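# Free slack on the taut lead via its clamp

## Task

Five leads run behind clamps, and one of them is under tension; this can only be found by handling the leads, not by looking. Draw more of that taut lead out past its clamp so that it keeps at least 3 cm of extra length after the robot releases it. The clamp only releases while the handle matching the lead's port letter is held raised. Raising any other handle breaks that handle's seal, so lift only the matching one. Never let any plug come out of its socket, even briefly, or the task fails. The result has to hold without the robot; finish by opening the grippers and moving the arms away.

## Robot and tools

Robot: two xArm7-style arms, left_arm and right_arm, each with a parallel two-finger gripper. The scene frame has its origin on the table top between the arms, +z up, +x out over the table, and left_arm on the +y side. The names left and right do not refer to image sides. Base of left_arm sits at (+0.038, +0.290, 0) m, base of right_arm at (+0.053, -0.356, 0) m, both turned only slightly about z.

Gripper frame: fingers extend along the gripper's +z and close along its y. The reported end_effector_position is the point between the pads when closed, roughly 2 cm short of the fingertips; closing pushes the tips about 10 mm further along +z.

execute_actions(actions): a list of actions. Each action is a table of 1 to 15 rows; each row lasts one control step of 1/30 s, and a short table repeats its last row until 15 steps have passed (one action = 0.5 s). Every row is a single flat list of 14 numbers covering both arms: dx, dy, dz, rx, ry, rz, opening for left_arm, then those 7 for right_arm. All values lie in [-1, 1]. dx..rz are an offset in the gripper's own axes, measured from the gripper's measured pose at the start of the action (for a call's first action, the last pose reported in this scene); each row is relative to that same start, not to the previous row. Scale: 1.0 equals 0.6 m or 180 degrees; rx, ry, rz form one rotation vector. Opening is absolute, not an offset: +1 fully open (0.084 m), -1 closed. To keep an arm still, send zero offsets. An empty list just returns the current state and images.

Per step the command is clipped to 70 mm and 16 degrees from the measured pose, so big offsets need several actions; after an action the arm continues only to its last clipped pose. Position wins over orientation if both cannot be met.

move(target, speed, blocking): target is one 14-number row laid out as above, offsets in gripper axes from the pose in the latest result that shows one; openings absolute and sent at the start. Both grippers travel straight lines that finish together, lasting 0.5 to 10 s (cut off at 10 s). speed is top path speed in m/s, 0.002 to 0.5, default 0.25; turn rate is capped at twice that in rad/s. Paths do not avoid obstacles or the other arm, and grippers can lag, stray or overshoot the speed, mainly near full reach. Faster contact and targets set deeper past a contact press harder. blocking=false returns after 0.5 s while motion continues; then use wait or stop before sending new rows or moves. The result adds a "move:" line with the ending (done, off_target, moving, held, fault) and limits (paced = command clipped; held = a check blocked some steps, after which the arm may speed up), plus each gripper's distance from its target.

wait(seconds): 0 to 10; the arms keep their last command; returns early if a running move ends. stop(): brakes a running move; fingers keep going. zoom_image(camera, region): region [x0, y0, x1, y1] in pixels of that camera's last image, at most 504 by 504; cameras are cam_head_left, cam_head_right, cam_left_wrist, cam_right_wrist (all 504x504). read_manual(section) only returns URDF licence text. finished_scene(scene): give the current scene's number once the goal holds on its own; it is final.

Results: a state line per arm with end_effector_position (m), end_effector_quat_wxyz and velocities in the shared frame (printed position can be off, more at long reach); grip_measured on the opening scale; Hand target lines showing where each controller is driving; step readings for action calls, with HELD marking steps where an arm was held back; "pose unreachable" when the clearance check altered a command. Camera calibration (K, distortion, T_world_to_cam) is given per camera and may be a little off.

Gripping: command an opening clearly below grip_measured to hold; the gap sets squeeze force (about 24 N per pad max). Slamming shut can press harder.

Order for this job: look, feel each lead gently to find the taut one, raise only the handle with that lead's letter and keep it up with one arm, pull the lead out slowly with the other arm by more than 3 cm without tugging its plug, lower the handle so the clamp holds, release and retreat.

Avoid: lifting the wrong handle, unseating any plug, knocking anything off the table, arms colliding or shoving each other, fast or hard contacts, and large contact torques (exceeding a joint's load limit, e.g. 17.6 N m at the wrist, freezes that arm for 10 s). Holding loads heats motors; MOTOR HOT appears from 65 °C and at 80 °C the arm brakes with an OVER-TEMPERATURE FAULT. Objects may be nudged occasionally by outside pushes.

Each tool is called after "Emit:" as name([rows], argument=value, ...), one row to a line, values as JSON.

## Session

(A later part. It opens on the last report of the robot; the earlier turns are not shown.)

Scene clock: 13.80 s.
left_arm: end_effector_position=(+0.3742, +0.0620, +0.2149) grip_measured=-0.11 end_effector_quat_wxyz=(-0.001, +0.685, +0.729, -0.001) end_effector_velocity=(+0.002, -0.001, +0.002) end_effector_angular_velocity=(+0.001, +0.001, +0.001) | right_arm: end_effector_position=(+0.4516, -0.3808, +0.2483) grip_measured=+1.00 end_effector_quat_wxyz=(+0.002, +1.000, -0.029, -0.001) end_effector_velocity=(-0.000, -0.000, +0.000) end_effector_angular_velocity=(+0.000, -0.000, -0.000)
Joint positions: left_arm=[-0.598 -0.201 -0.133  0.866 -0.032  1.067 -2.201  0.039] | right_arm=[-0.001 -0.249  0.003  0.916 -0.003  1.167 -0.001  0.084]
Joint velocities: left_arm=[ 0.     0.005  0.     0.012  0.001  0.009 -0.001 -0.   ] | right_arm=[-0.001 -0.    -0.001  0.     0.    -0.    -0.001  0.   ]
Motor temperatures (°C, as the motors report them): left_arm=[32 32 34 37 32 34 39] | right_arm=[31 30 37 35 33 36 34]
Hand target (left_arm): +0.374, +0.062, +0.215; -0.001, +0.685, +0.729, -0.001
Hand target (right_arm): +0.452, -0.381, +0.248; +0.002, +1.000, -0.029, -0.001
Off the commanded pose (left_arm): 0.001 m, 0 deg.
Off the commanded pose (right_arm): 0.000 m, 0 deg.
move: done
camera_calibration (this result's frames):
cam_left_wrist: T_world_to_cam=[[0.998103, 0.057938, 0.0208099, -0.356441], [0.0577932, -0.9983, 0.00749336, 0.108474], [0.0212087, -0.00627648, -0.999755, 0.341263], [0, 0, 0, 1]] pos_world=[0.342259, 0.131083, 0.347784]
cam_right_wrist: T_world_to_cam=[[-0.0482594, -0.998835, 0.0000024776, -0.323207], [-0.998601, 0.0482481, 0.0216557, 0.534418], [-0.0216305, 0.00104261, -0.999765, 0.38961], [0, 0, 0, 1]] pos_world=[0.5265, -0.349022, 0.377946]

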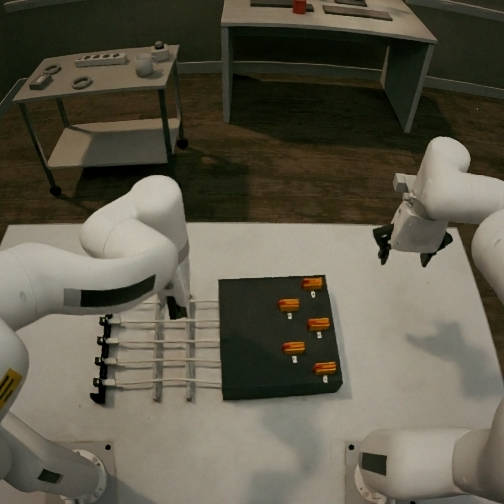

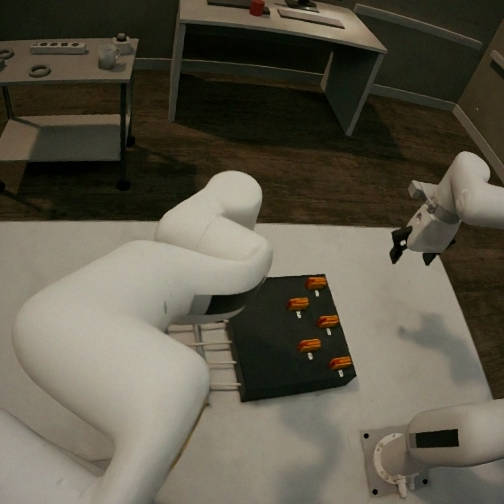

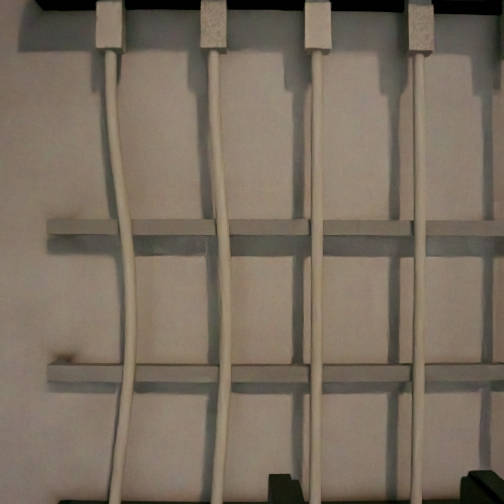

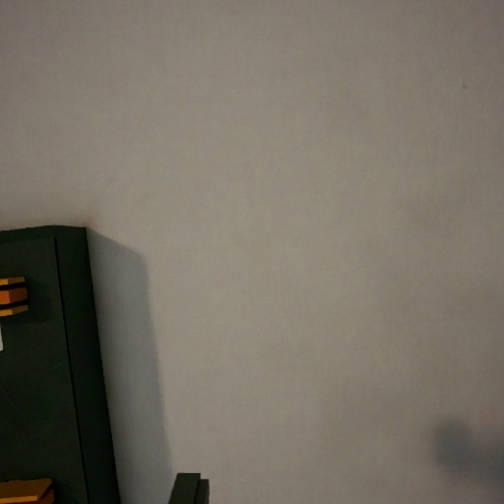

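Emit:
move(target=[0.08,0.088,0.2,0,0,0,-0.1,0,0,0,0,0,0,1])

Emit:
move(target=[0,0,0.1,0,0,0,-0.1,0,0,0,0,0,0,1], speed=0.1)

Emit:
move(target=[0,0.046,0,0,0,0,-0.1,0,0,0,0,0,0,1], speed=0.04)

Emit:
move(target=[0,-0.09,0,0,0,0,-0.1,0,0,0,0,0,0,1], speed=0.04)

Emit:
move(target=[0,0.044,0,0,0,0,-0.1,0,0,0,0,0,0,1])

Emit:
move(target=[-0.06,0.03,-0.3,0,0,0,-0.1,0,0,0,0,0,0,1])

Scene clock: 15.80 s.
left_arm: end_effector_position=(+0.4232, +0.1128, +0.0952) grip_measured=-0.11 end_effector_quat_wxyz=(-0.000, +0.685, +0.728, -0.001) end_effector_velocity=(+0.002, +0.001, -0.002) end_effector_angular_velocity=(-0.000, +0.001, +0.002) | right_arm: end_effector_position=(+0.4516, -0.3808, +0.2483) grip_measured=+1.00 end_effector_quat_wxyz=(+0.002, +1.000, -0.029, -0.001) end_effector_velocity=(-0.000, -0.000, +0.001) end_effector_angular_velocity=(-0.000, -0.001, +0.002)
Joint positions: left_arm=[-0.521  0.05  -0.053  0.757  0.003  0.708 -2.063  0.039] | right_arm=[-0.001 -0.249  0.003  0.916 -0.003  1.167 -0.001  0.084]
Joint velocities: left_arm=[ 0.002  0.009  0.002  0.002  0.    -0.006  0.001 -0.   ] | right_arm=[-0.001 -0.002  0.001 -0.    -0.     0.    -0.002  0.   ]
Motor temperatures (°C, as the motors report them): left_arm=[32 32 34 37 32 34 39] | right_arm=[31 30 37 35 33 36 34]
Hand target (left_arm): +0.423, +0.113, +0.095; -0.001, +0.685, +0.728, -0.001
Hand target (right_arm): +0.452, -0.381, +0.248; +0.002, +1.000, -0.029, -0.001
Off the commanded pose (left_arm): 0.001 m, 0 deg.
Off the commanded pose (right_arm): 0.000 m, 0 deg.
move: done
camera_calibration (this result's frames):
cam_left_wrist: T_world_to_cam=[[0.998151, 0.057093, 0.0208701, -0.405714], [0.0569449, -0.998348, 0.007624, 0.157623], [0.021271, -0.00642145, -0.999753, 0.220811], [0, 0, 0, 1]] pos_world=[0.391291, 0.181944, 0.228022]
cam_right_wrist: T_world_to_cam=[[-0.0482594, -0.998835, 0.0000024701, -0.323207], [-0.998601, 0.0482482, 0.0216558, 0.534418], [-0.0216307, 0.00104263, -0.999765, 0.38961], [0, 0, 0, 1]] pos_world=[0.5265, -0.349022, 0.377946]

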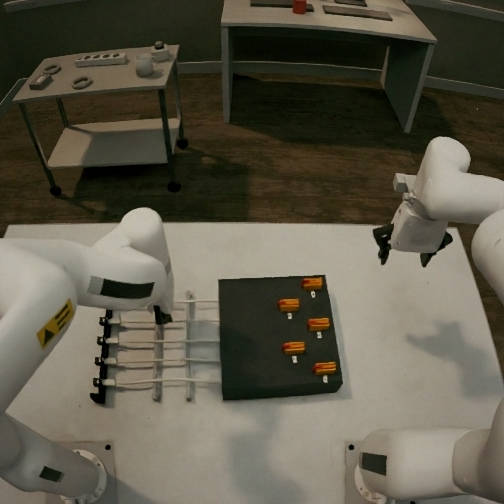

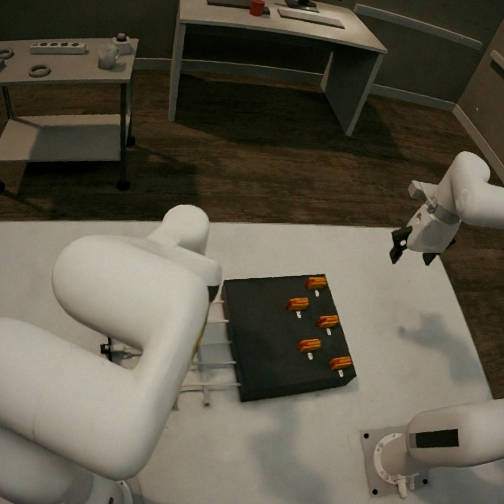

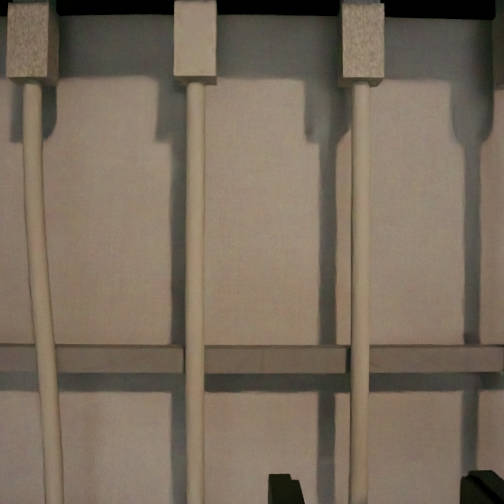

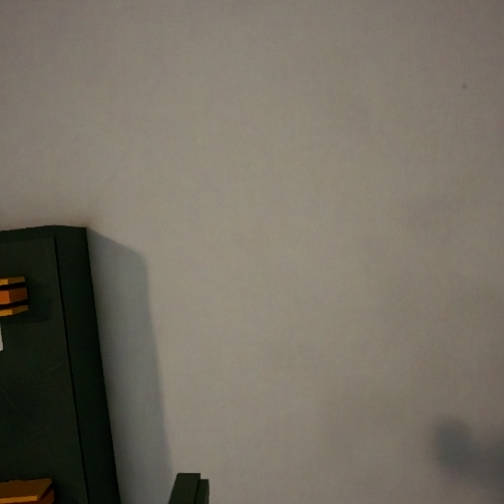

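Scene clock: 16.97 s.
left_arm: end_effector_position=(+0.4230, +0.1127, +0.0357) grip_measured=-0.11 end_effector_quat_wxyz=(-0.000, +0.685, +0.728, -0.001) end_effector_velocity=(-0.000, -0.000, -0.003) end_effector_angular_velocity=(+0.001, +0.002, -0.001) | right_arm: end_effector_position=(+0.4516, -0.3808, +0.2483) grip_measured=+1.00 end_effector_quat_wxyz=(+0.002, +1.000, -0.029, -0.001) end_effector_velocity=(+0.000, -0.000, -0.000) end_effector_angular_velocity=(-0.000, -0.001, +0.000)
Joint positions: left_arm=[-0.523  0.197 -0.05   0.725  0.018  0.529 -2.074  0.039] | right_arm=[-0.001 -0.249  0.003  0.916 -0.003  1.167 -0.001  0.084]
Joint velocities: left_arm=[-0.001  0.01   0.001  0.001  0.001 -0.007 -0.001 -0.   ] | right_arm=[ 0.     0.001 -0.001  0.    -0.    -0.001 -0.     0.   ]
Motor temperatures (°C, as the motors report them): left_arm=[32 32 34 37 32 34 39] | right_arm=[31 30 37 35 33 36 34]
Hand target (left_arm): +0.423, +0.113, +0.035; -0.000, +0.685, +0.728, -0.001
Hand target (right_arm): +0.452, -0.381, +0.248; +0.002, +1.000, -0.029, -0.001
Off the commanded pose (left_arm): 0.001 m, 0 deg.
Off the commanded pose (right_arm): 0.000 m, 0 deg.
move: done
camera_calibration (this result's frames):
cam_left_wrist: T_world_to_cam=[[0.998162, 0.05677, 0.0211915, -0.404283], [0.056617, -0.998366, 0.00775297, 0.15808], [0.021597, -0.00653892, -0.999745, 0.16123], [0, 0, 0, 1]] pos_world=[0.391108, 0.181827, 0.168531]
cam_right_wrist: T_world_to_cam=[[-0.0482593, -0.998835, 0.0000025511, -0.323207], [-0.998601, 0.0482481, 0.0216557, 0.534418], [-0.0216306, 0.00104254, -0.999765, 0.38961], [0, 0, 0, 1]] pos_world=[0.5265, -0.349022, 0.377946]

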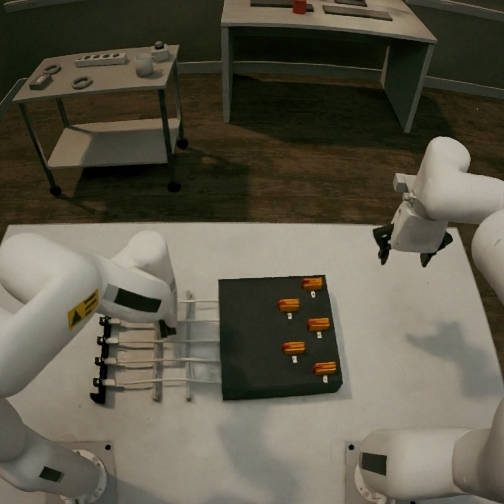

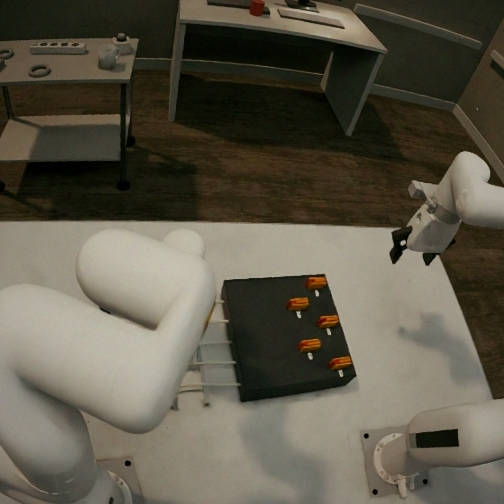

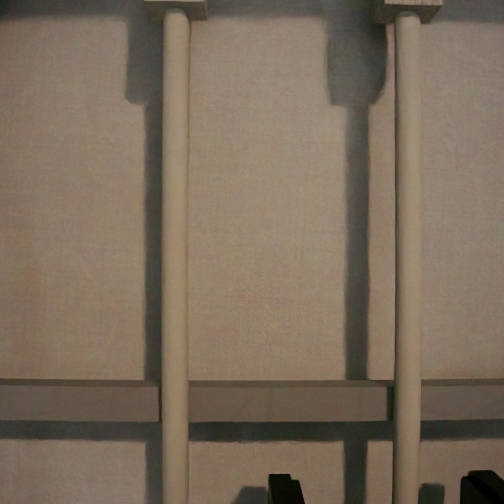

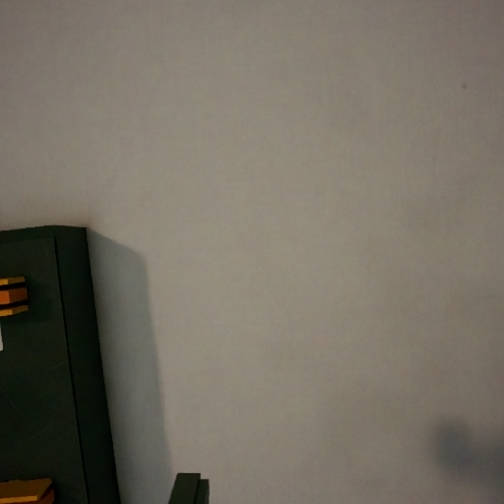

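Scene clock: 18.10 s.
left_arm: end_effector_position=(+0.4502, +0.1145, +0.0356) grip_measured=-0.11 end_effector_quat_wxyz=(-0.000, +0.685, +0.728, -0.001) end_effector_velocity=(+0.002, -0.000, +0.000) end_effector_angular_velocity=(+0.000, +0.000, -0.001) | right_arm: end_effector_position=(+0.4516, -0.3808, +0.2483) grip_measured=+1.00 end_effector_quat_wxyz=(+0.002, +1.000, -0.029, -0.001) end_effector_velocity=(+0.000, -0.000, -0.000) end_effector_angular_velocity=(+0.000, +0.000, -0.000)
Joint positions: left_arm=[-0.505  0.259 -0.04   0.816  0.018  0.559 -2.045  0.039] | right_arm=[-0.001 -0.249  0.003  0.916 -0.003  1.167 -0.001  0.084]
Joint velocities: left_arm=[ 0.001  0.006  0.001  0.009 -0.     0.004  0.003 -0.   ] | right_arm=[-0.001  0.001 -0.     0.     0.    -0.001 -0.001  0.   ]
Motor temperatures (°C, as the motors report them): left_arm=[32 32 34 37 32 34 39] | right_arm=[31 30 37 36 33 36 34]
Hand target (left_arm): +0.451, +0.114, +0.036; -0.000, +0.685, +0.728, -0.001
Hand target (right_arm): +0.452, -0.381, +0.248; +0.002, +1.000, -0.029, -0.001
Off the commanded pose (left_arm): 0.000 m, 0 deg.
Off the commanded pose (right_arm): 0.000 m, 0 deg.
move: done
camera_calibration (this result's frames):
cam_left_wrist: T_world_to_cam=[[0.998165, 0.0567959, 0.0209883, -0.43149], [0.0566511, -0.998366, 0.00742789, 0.158346], [0.0213758, -0.00622525, -0.999752, 0.1606], [0, 0, 0, 1]] pos_world=[0.418294, 0.183593, 0.168441]
cam_right_wrist: T_world_to_cam=[[-0.0482593, -0.998835, 0.0000025246, -0.323207], [-0.998601, 0.048248, 0.0216557, 0.534418], [-0.0216306, 0.00104257, -0.999765, 0.38961], [0, 0, 0, 1]] pos_world=[0.5265, -0.349022, 0.377946]

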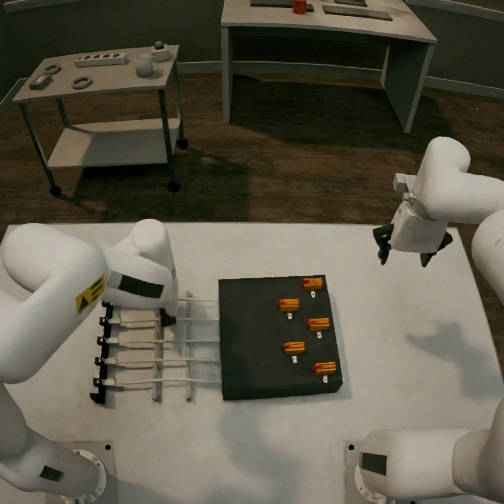

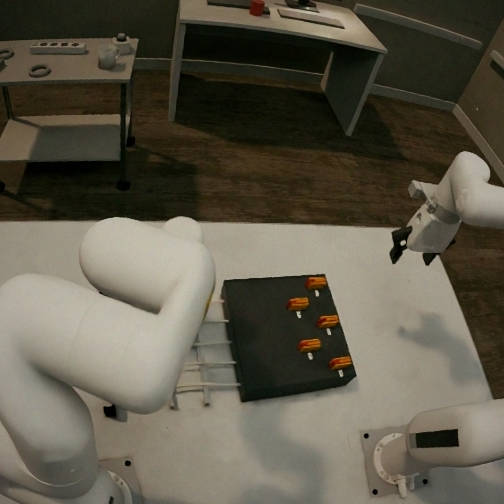

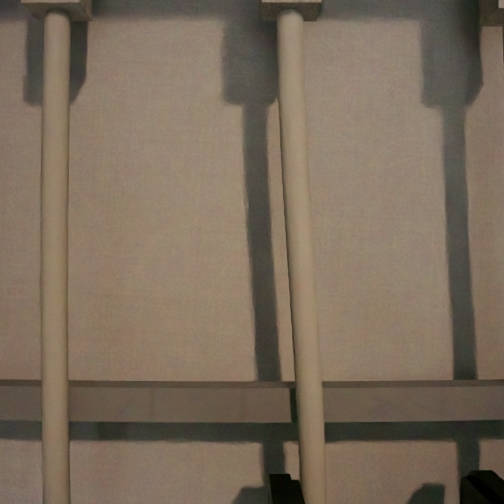

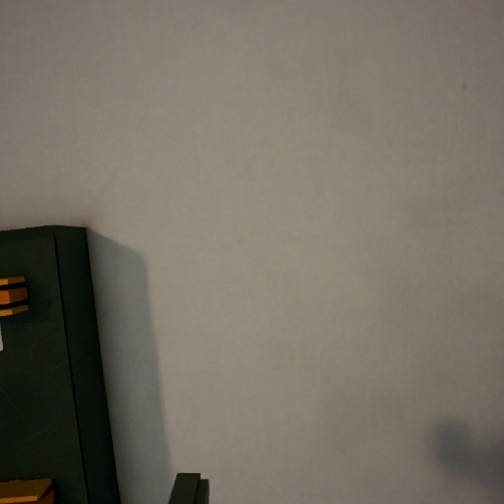

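Scene clock: 19.87 s.
left_arm: end_effector_position=(+0.3967, +0.1113, +0.0357) grip_measured=-0.11 end_effector_quat_wxyz=(-0.000, +0.685, +0.728, -0.001) end_effector_velocity=(-0.003, -0.001, -0.000) end_effector_angular_velocity=(+0.000, +0.000, -0.001) | right_arm: end_effector_position=(+0.4516, -0.3808, +0.2483) grip_measured=+1.00 end_effector_quat_wxyz=(+0.002, +1.000, -0.029, -0.001) end_effector_velocity=(+0.000, -0.000, +0.000) end_effector_angular_velocity=(-0.000, -0.002, -0.001)
Joint positions: left_arm=[-0.541  0.138 -0.063  0.641  0.016  0.504 -2.104  0.039] | right_arm=[-0.001 -0.249  0.003  0.916 -0.003  1.167 -0.001  0.084]
Joint velocities: left_arm=[-0.002 -0.006 -0.002 -0.009 -0.    -0.002 -0.004  0.   ] | right_arm=[-0.001 -0.001 -0.001 -0.    -0.    -0.    -0.    -0.   ]
Motor temperatures (°C, as the motors report them): left_arm=[32 32 34 37 32 34 39] | right_arm=[31 30 37 36 33 36 34]
Hand target (left_arm): +0.396, +0.111, +0.036; -0.000, +0.685, +0.728, -0.001
Hand target (right_arm): +0.452, -0.381, +0.248; +0.002, +1.000, -0.029, -0.001
Off the commanded pose (left_arm): 0.000 m, 0 deg.
Off the commanded pose (right_arm): 0.000 m, 0 deg.
move: done
camera_calibration (this result's frames):
cam_left_wrist: T_world_to_cam=[[0.998139, 0.0572033, 0.0211076, -0.377995], [0.0570501, -0.998341, 0.00779006, 0.157946], [0.0215182, -0.00657138, -0.999747, 0.161854], [0, 0, 0, 1]] pos_world=[0.364798, 0.18037, 0.168562]
cam_right_wrist: T_world_to_cam=[[-0.0482591, -0.998835, 0.0000026464, -0.323207], [-0.998601, 0.0482479, 0.0216558, 0.534418], [-0.0216307, 0.00104245, -0.999765, 0.38961], [0, 0, 0, 1]] pos_world=[0.5265, -0.349021, 0.377946]

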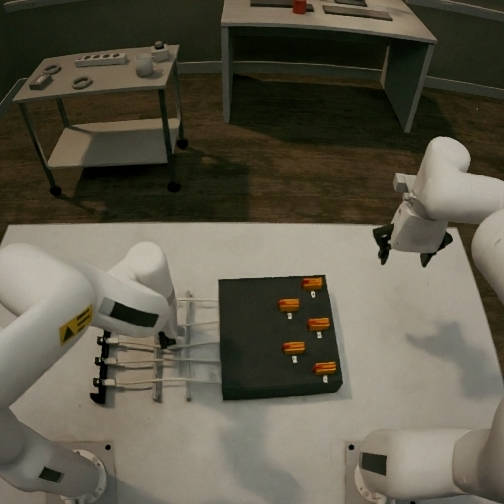

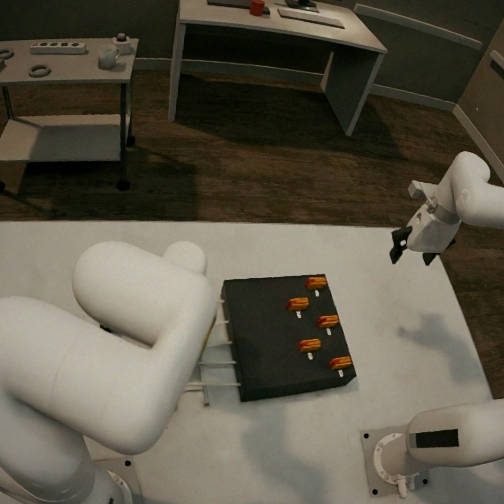

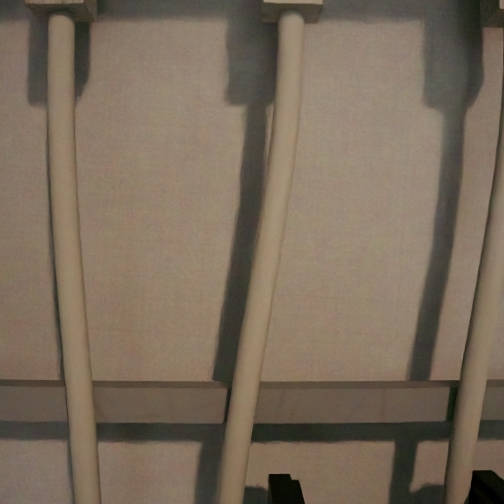

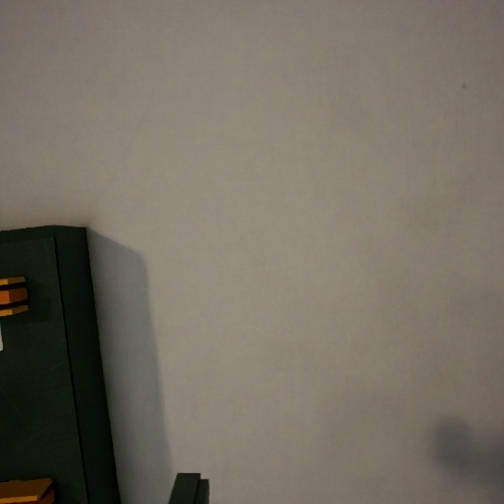

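Scene clock: 20.77 s.
left_arm: end_effector_position=(+0.4227, +0.1129, +0.0357) grip_measured=-0.11 end_effector_quat_wxyz=(-0.000, +0.685, +0.728, -0.001) end_effector_velocity=(+0.003, +0.000, -0.000) end_effector_angular_velocity=(+0.000, +0.002, +0.001) | right_arm: end_effector_position=(+0.4516, -0.3808, +0.2483) grip_measured=+1.00 end_effector_quat_wxyz=(+0.002, +1.000, -0.029, -0.001) end_effector_velocity=(-0.000, -0.001, -0.001) end_effector_angular_velocity=(+0.000, +0.002, -0.004)
Joint positions: left_arm=[-0.523  0.196 -0.05   0.724  0.018  0.529 -2.074  0.039] | right_arm=[-0.001 -0.249  0.003  0.916 -0.003  1.167 -0.001  0.084]
Joint velocities: left_arm=[ 0.002  0.007  0.001  0.01  -0.001  0.004  0.003  0.   ] | right_arm=[-0.002  0.001 -0.001 -0.    -0.     0.     0.001  0.   ]
Motor temperatures (°C, as the motors report them): left_arm=[32 32 34 37 32 34 39] | right_arm=[31 30 37 36 33 36 34]
Hand target (left_arm): +0.423, +0.113, +0.036; -0.000, +0.685, +0.728, -0.001
Hand target (right_arm): +0.452, -0.381, +0.248; +0.002, +1.000, -0.029, -0.001
Off the commanded pose (left_arm): 0.000 m, 0 deg.
Off the commanded pose (right_arm): 0.000 m, 0 deg.
move: done
camera_calibration (this result's frames):
cam_left_wrist: T_world_to_cam=[[0.998146, 0.0570551, 0.0211821, -0.404007], [0.0569049, -0.99835, 0.00762868, 0.158169], [0.0215824, -0.00640917, -0.999747, 0.161221], [0, 0, 0, 1]] pos_world=[0.390778, 0.181992, 0.168532]
cam_right_wrist: T_world_to_cam=[[-0.0482591, -0.998835, 0.0000026035, -0.323207], [-0.998601, 0.0482478, 0.021656, 0.534418], [-0.0216309, 0.0010425, -0.999765, 0.38961], [0, 0, 0, 1]] pos_world=[0.5265, -0.349021, 0.377946]

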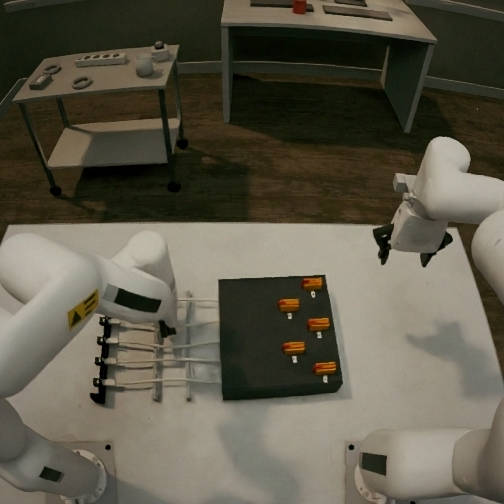

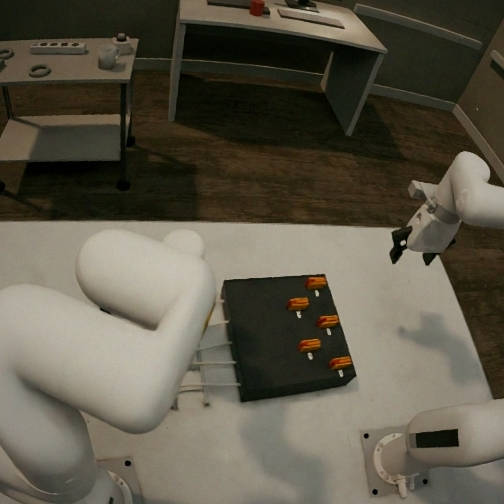

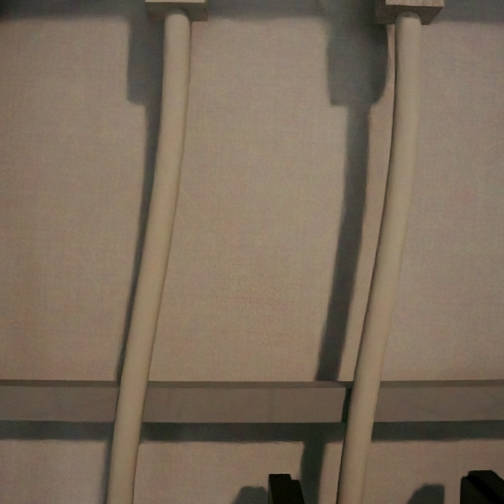

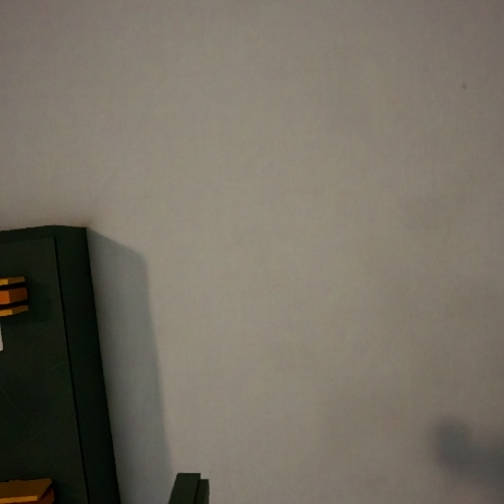

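Scene clock: 22.27 s.
left_arm: end_effector_position=(+0.4435, +0.0786, +0.2151) grip_measured=-0.11 end_effector_quat_wxyz=(-0.000, +0.685, +0.729, -0.000) end_effector_velocity=(+0.001, -0.001, +0.003) end_effector_angular_velocity=(+0.001, +0.001, +0.000) | right_arm: end_effector_position=(+0.4516, -0.3808, +0.2483) grip_measured=+1.00 end_effector_quat_wxyz=(+0.002, +1.000, -0.029, -0.001) end_effector_velocity=(+0.000, -0.000, +0.000) end_effector_angular_velocity=(+0.000, -0.001, -0.003)
Joint positions: left_arm=[-0.547 -0.031 -0.076  1.044 -0.003  1.076 -2.109  0.039] | right_arm=[-0.001 -0.249  0.003  0.916 -0.003  1.167 -0.001  0.084]
Joint velocities: left_arm=[-0.     0.001 -0.     0.009  0.     0.009 -0.001  0.   ] | right_arm=[-0.001  0.    -0.001  0.     0.    -0.001  0.002  0.   ]
Motor temperatures (°C, as the motors report them): left_arm=[32 32 34 37 32 34 39] | right_arm=[31 30 37 36 33 36 34]
Hand target (left_arm): +0.444, +0.079, +0.216; -0.000, +0.685, +0.729, -0.000
Hand target (right_arm): +0.452, -0.381, +0.248; +0.002, +1.000, -0.029, -0.001
Off the commanded pose (left_arm): 0.001 m, 0 deg.
Off the commanded pose (right_arm): 0.000 m, 0 deg.
move: done
camera_calibration (this result's frames):
cam_left_wrist: T_world_to_cam=[[0.998087, 0.0580648, 0.021251, -0.426642], [0.057922, -0.998295, 0.00727307, 0.121053], [0.021637, -0.00602825, -0.999748, 0.339915], [0, 0, 0, 1]] pos_world=[0.411459, 0.147669, 0.348016]
cam_right_wrist: T_world_to_cam=[[-0.0482592, -0.998835, 0.00000264, -0.323207], [-0.998601, 0.048248, 0.0216559, 0.534418], [-0.0216308, 0.00104246, -0.999765, 0.38961], [0, 0, 0, 1]] pos_world=[0.5265, -0.349021, 0.377946]

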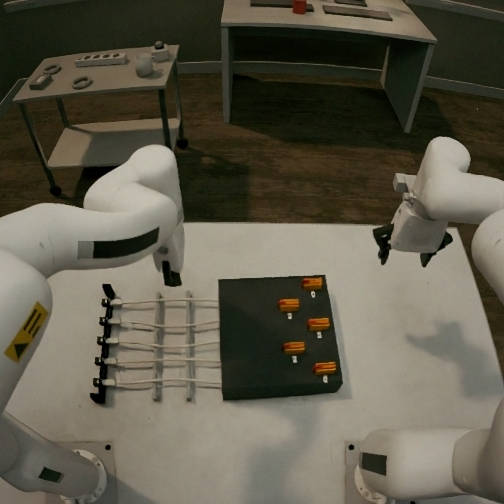

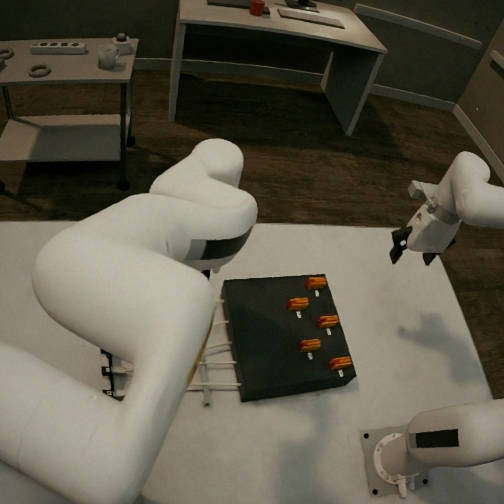

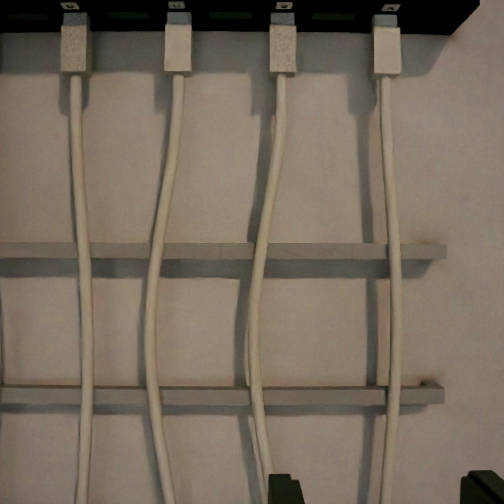

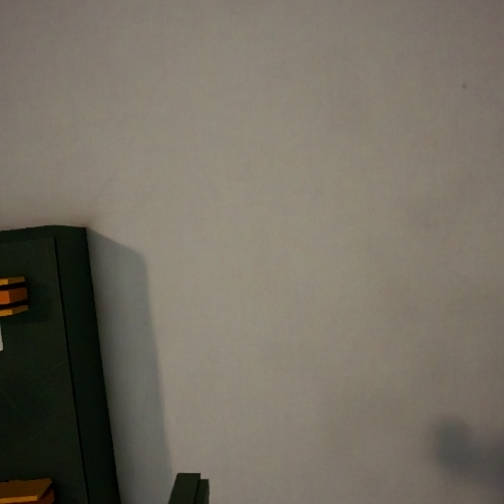

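Emit:
move(target=[0.04,-0.185,0.2,0,0,0,-0.2,0,0,0,0,0,0,1])

Emit:
move(target=[0,0,0.1,0,0,0,-0.2,0,0,0,0,0,0,1], speed=0.1)

Emit:
move(target=[0,0,0,0,0,0,-0.92,0,0,0,0,0,0,1])

Emit:
move(target=[0.025,0,0,0,0,0,-0.92,0,0,0,0,0,0,1], speed=0.02)

Scene clock: 24.60 s.
left_arm: end_effector_position=(+0.3310, +0.0953, +0.0958) grip_measured=-0.22 end_effector_quat_wxyz=(-0.000, +0.685, +0.728, -0.001) end_effector_velocity=(-0.002, -0.000, -0.003) end_effector_angular_velocity=(-0.001, -0.003, -0.002) | right_arm: end_effector_position=(+0.4516, -0.3808, +0.2483) grip_measured=+1.00 end_effector_quat_wxyz=(+0.002, +1.000, -0.029, -0.001) end_effector_velocity=(-0.000, -0.000, -0.000) end_effector_angular_velocity=(+0.000, +0.001, -0.001)
Joint positions: left_arm=[-0.6   -0.178 -0.132  0.505 -0.039  0.682 -2.187  0.035] | right_arm=[-0.001 -0.249  0.003  0.916 -0.003  1.167 -0.001  0.084]
Joint velocities: left_arm=[-0.002  0.    -0.003 -0.01  -0.    -0.013 -0.002 -0.   ] | right_arm=[-0.001  0.    -0.    -0.     0.     0.001  0.    -0.   ]
Motor temperatures (°C, as the motors report them): left_arm=[32 32 34 37 32 34 39] | right_arm=[31 30 37 36 33 36 34]
Hand target (left_arm): +0.331, +0.095, +0.095; -0.000, +0.685, +0.728, -0.001
Hand target (right_arm): +0.452, -0.381, +0.248; +0.002, +1.000, -0.029, -0.001
Off the commanded pose (left_arm): 0.001 m, 0 deg.
Off the commanded pose (right_arm): 0.000 m, 0 deg.
move: done
camera_calibration (this result's frames):
cam_left_wrist: T_world_to_cam=[[0.998125, 0.0575356, 0.0208728, -0.312767], [0.0573811, -0.998321, 0.00792726, 0.145183], [0.0212938, -0.00671469, -0.999751, 0.223294], [0, 0, 0, 1]] pos_world=[0.299095, 0.164434, 0.228615]
cam_right_wrist: T_world_to_cam=[[-0.0482589, -0.998835, 0.0000026718, -0.323207], [-0.998601, 0.0482477, 0.0216558, 0.534418], [-0.0216307, 0.00104242, -0.999765, 0.38961], [0, 0, 0, 1]] pos_world=[0.5265, -0.349021, 0.377946]

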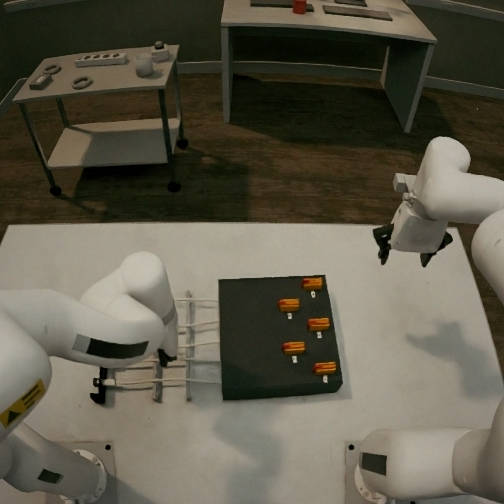

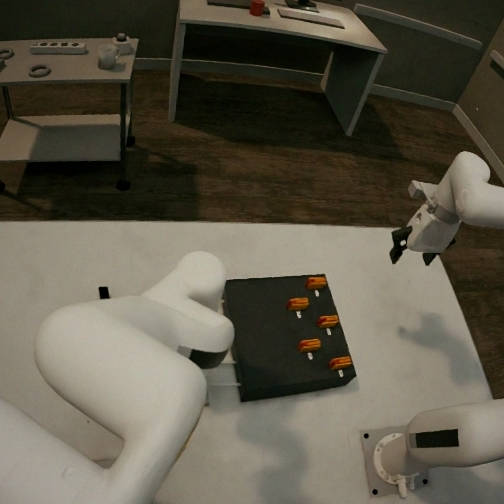

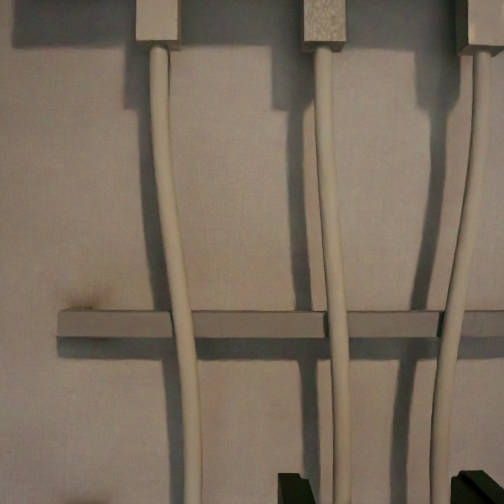

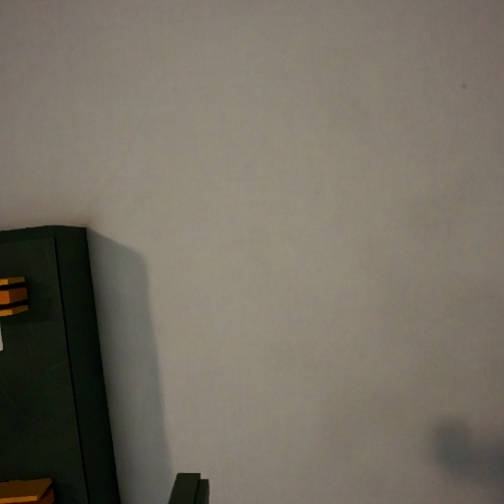

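Scene clock: 25.80 s.
left_arm: end_effector_position=(+0.3309, +0.0952, +0.0363) grip_measured=-0.22 end_effector_quat_wxyz=(-0.000, +0.685, +0.728, -0.001) end_effector_velocity=(+0.001, -0.000, -0.003) end_effector_angular_velocity=(+0.000, -0.001, +0.001) | right_arm: end_effector_position=(+0.4516, -0.3808, +0.2483) grip_measured=+1.00 end_effector_quat_wxyz=(+0.002, +1.000, -0.029, -0.001) end_effector_velocity=(+0.000, -0.000, +0.000) end_effector_angular_velocity=(+0.000, -0.001, -0.001)
Joint positions: left_arm=[-0.593  0.004 -0.136  0.467 -0.002  0.463 -2.215  0.035] | right_arm=[-0.001 -0.249  0.003  0.916 -0.003  1.167 -0.001  0.084]
Joint velocities: left_arm=[ 0.     0.011  0.     0.002  0.005 -0.01  -0.005  0.   ] | right_arm=[ 0.001 -0.001 -0.002  0.    -0.    -0.001  0.001  0.   ]
Motor temperatures (°C, as the motors report them): left_arm=[32 32 34 38 32 34 39] | right_arm=[31 30 37 36 33 36 34]
Hand target (left_arm): +0.331, +0.095, +0.036; -0.000, +0.685, +0.728, -0.001
Hand target (right_arm): +0.452, -0.381, +0.248; +0.002, +1.000, -0.029, -0.001
Off the commanded pose (left_arm): 0.001 m, 0 deg.
Off the commanded pose (right_arm): 0.000 m, 0 deg.
move: done
camera_calibration (this result's frames):
cam_left_wrist: T_world_to_cam=[[0.998133, 0.0572996, 0.0211709, -0.311347], [0.0571365, -0.998332, 0.0082334, 0.145612], [0.0216074, -0.00700839, -0.999742, 0.16376], [0, 0, 0, 1]] pos_world=[0.298907, 0.164357, 0.16911]
cam_right_wrist: T_world_to_cam=[[-0.048259, -0.998835, 0.000002724, -0.323207], [-0.998601, 0.0482478, 0.0216558, 0.534418], [-0.0216307, 0.00104237, -0.999765, 0.38961], [0, 0, 0, 1]] pos_world=[0.5265, -0.349021, 0.377946]

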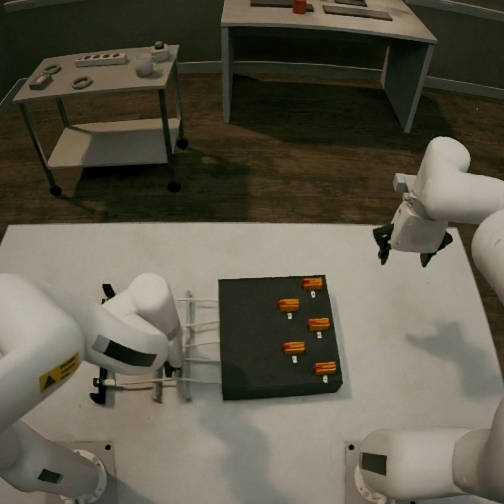

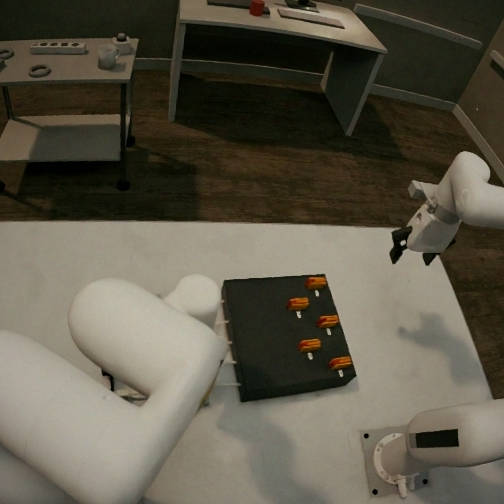

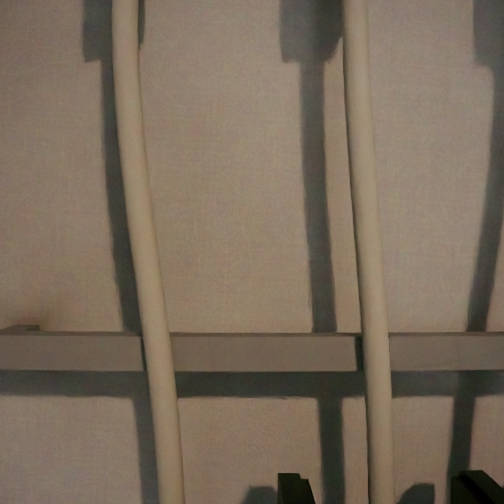

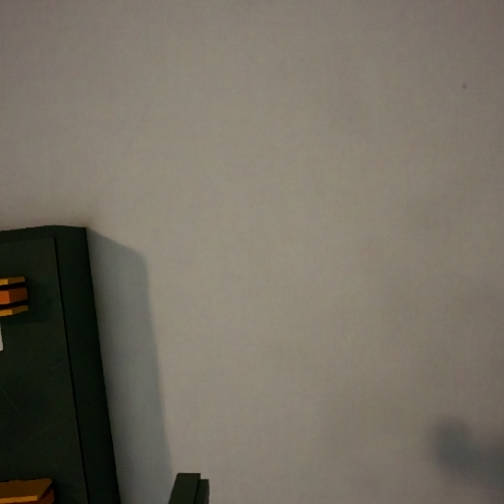

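Scene clock: 26.30 s.
left_arm: end_effector_position=(+0.3308, +0.0952, +0.0363) grip_measured=-0.88 end_effector_quat_wxyz=(-0.000, +0.685, +0.728, -0.001) end_effector_velocity=(+0.000, +0.000, +0.000) end_effector_angular_velocity=(+0.000, +0.000, -0.001) | right_arm: end_effector_position=(+0.4516, -0.3808, +0.2483) grip_measured=+1.00 end_effector_quat_wxyz=(+0.002, +1.000, -0.029, -0.001) end_effector_velocity=(-0.000, -0.001, -0.000) end_effector_angular_velocity=(+0.001, +0.001, -0.001)
Joint positions: left_arm=[-0.593  0.004 -0.136  0.467 -0.002  0.463 -2.215  0.005] | right_arm=[-0.001 -0.249  0.003  0.916 -0.003  1.167 -0.001  0.084]
Joint velocities: left_arm=[-0.     0.     0.     0.     0.     0.     0.001 -0.   ] | right_arm=[-0.    -0.    -0.001 -0.     0.     0.001 -0.    -0.   ]
Motor temperatures (°C, as the motors report them): left_arm=[32 32 34 38 32 34 39] | right_arm=[31 30 37 36 33 36 34]
Hand target (left_arm): +0.331, +0.095, +0.036; -0.000, +0.685, +0.728, -0.001
Hand target (right_arm): +0.452, -0.381, +0.248; +0.002, +1.000, -0.029, -0.001
Off the commanded pose (left_arm): 0.000 m, 0 deg.
Off the commanded pose (right_arm): 0.000 m, 0 deg.
move: done
camera_calibration (this result's frames):
cam_left_wrist: T_world_to_cam=[[0.998138, 0.0572381, 0.0210769, -0.311289], [0.057077, -0.998336, 0.00816585, 0.145642], [0.0215092, -0.00694764, -0.999745, 0.163756], [0, 0, 0, 1]] pos_world=[0.298874, 0.164355, 0.169086]
cam_right_wrist: T_world_to_cam=[[-0.0482588, -0.998835, 0.0000027847, -0.323207], [-0.998601, 0.0482476, 0.0216559, 0.534418], [-0.0216308, 0.00104231, -0.999765, 0.38961], [0, 0, 0, 1]] pos_world=[0.5265, -0.349021, 0.377946]

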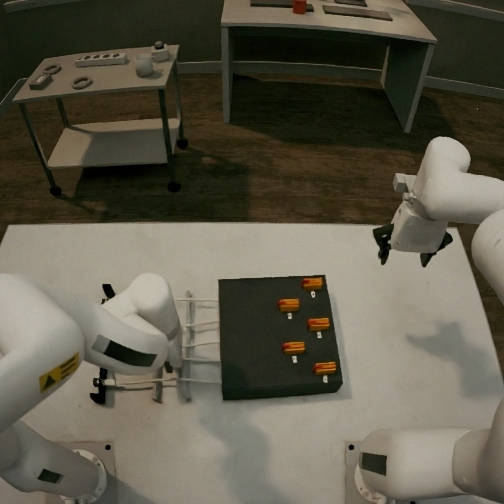

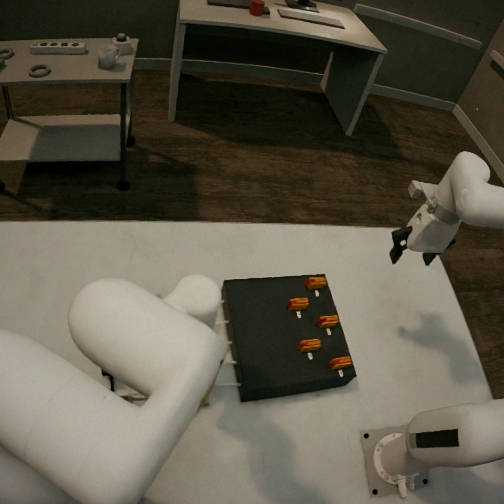

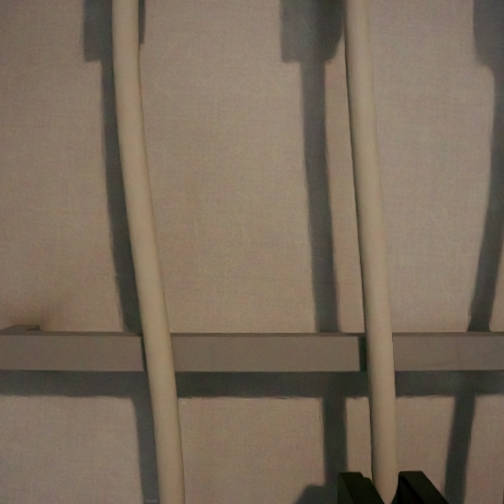

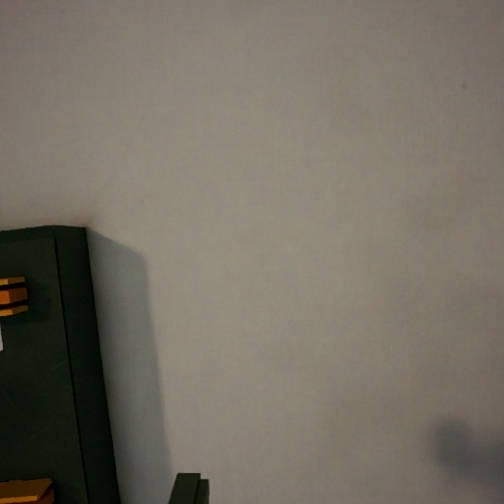

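Scene clock: 27.30 s.
left_arm: end_effector_position=(+0.3316, +0.1035, +0.0386) grip_measured=-0.88 end_effector_quat_wxyz=(+0.006, +0.689, +0.724, +0.000) end_effector_velocity=(-0.000, +0.001, +0.000) end_effector_angular_velocity=(-0.002, -0.005, -0.014) | right_arm: end_effector_position=(+0.4516, -0.3808, +0.2483) grip_measured=+1.00 end_effector_quat_wxyz=(+0.002, +1.000, -0.029, -0.001) end_effector_velocity=(+0.000, +0.001, -0.000) end_effector_angular_velocity=(-0.000, +0.000, +0.002)
Joint positions: left_arm=[-0.578 -0.02  -0.132  0.443 -0.01   0.452 -2.177  0.005] | right_arm=[-0.001 -0.249  0.003  0.916 -0.003  1.167 -0.001  0.084]
Joint velocities: left_arm=[ 0.015 -0.005 -0.014 -0.006 -0.001 -0.007  0.015 -0.   ] | right_arm=[ 0.001  0.001  0.001 -0.     0.    -0.001 -0.     0.   ]
Motor temperatures (°C, as the motors report them): left_arm=[32 32 34 37 32 34 39] | right_arm=[31 31 37 36 33 36 34]
Hand target (left_arm): +0.330, +0.110, +0.036; -0.000, +0.685, +0.728, -0.001
Hand target (right_arm): +0.452, -0.381, +0.248; +0.002, +1.000, -0.029, -0.001
Off the commanded pose (left_arm): 0.007 m, 1 deg.
Off the commanded pose (right_arm): 0.000 m, 0 deg.
move: off_target (left_arm)
camera_calibration (this result's frames):
cam_left_wrist: T_world_to_cam=[[0.998461, 0.0459359, 0.0310597, -0.311907], [0.045479, -0.998849, 0.0152602, 0.1575], [0.0317249, -0.0138242, -0.999401, 0.163441], [0, 0, 0, 1]] pos_world=[0.299079, 0.173906, 0.170628]
cam_right_wrist: T_world_to_cam=[[-0.0482588, -0.998835, 0.0000028902, -0.323208], [-0.998601, 0.0482475, 0.021656, 0.534418], [-0.0216309, 0.0010422, -0.999765, 0.38961], [0, 0, 0, 1]] pos_world=[0.5265, -0.349021, 0.377946]

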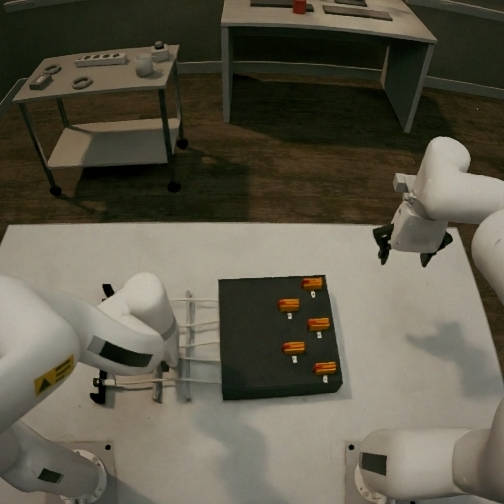

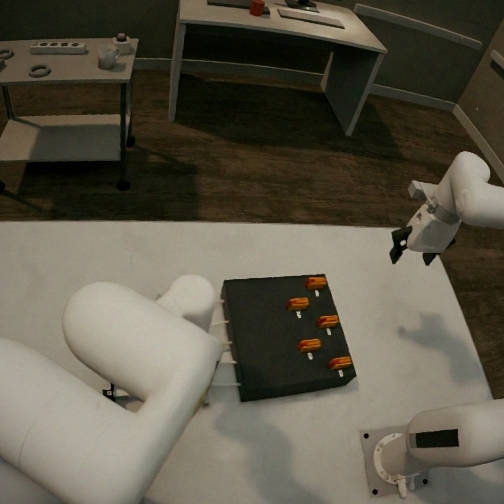

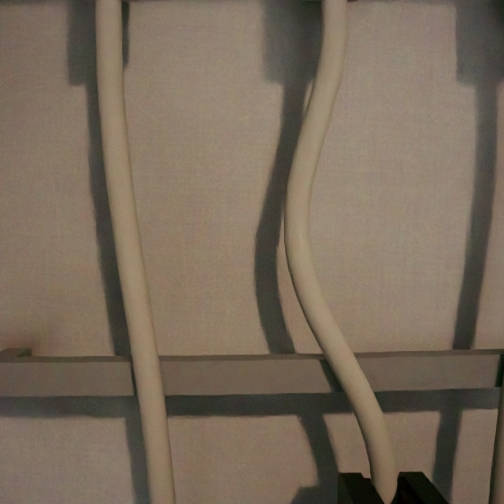

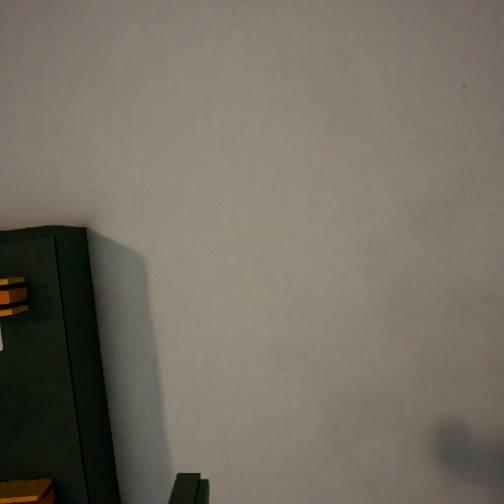

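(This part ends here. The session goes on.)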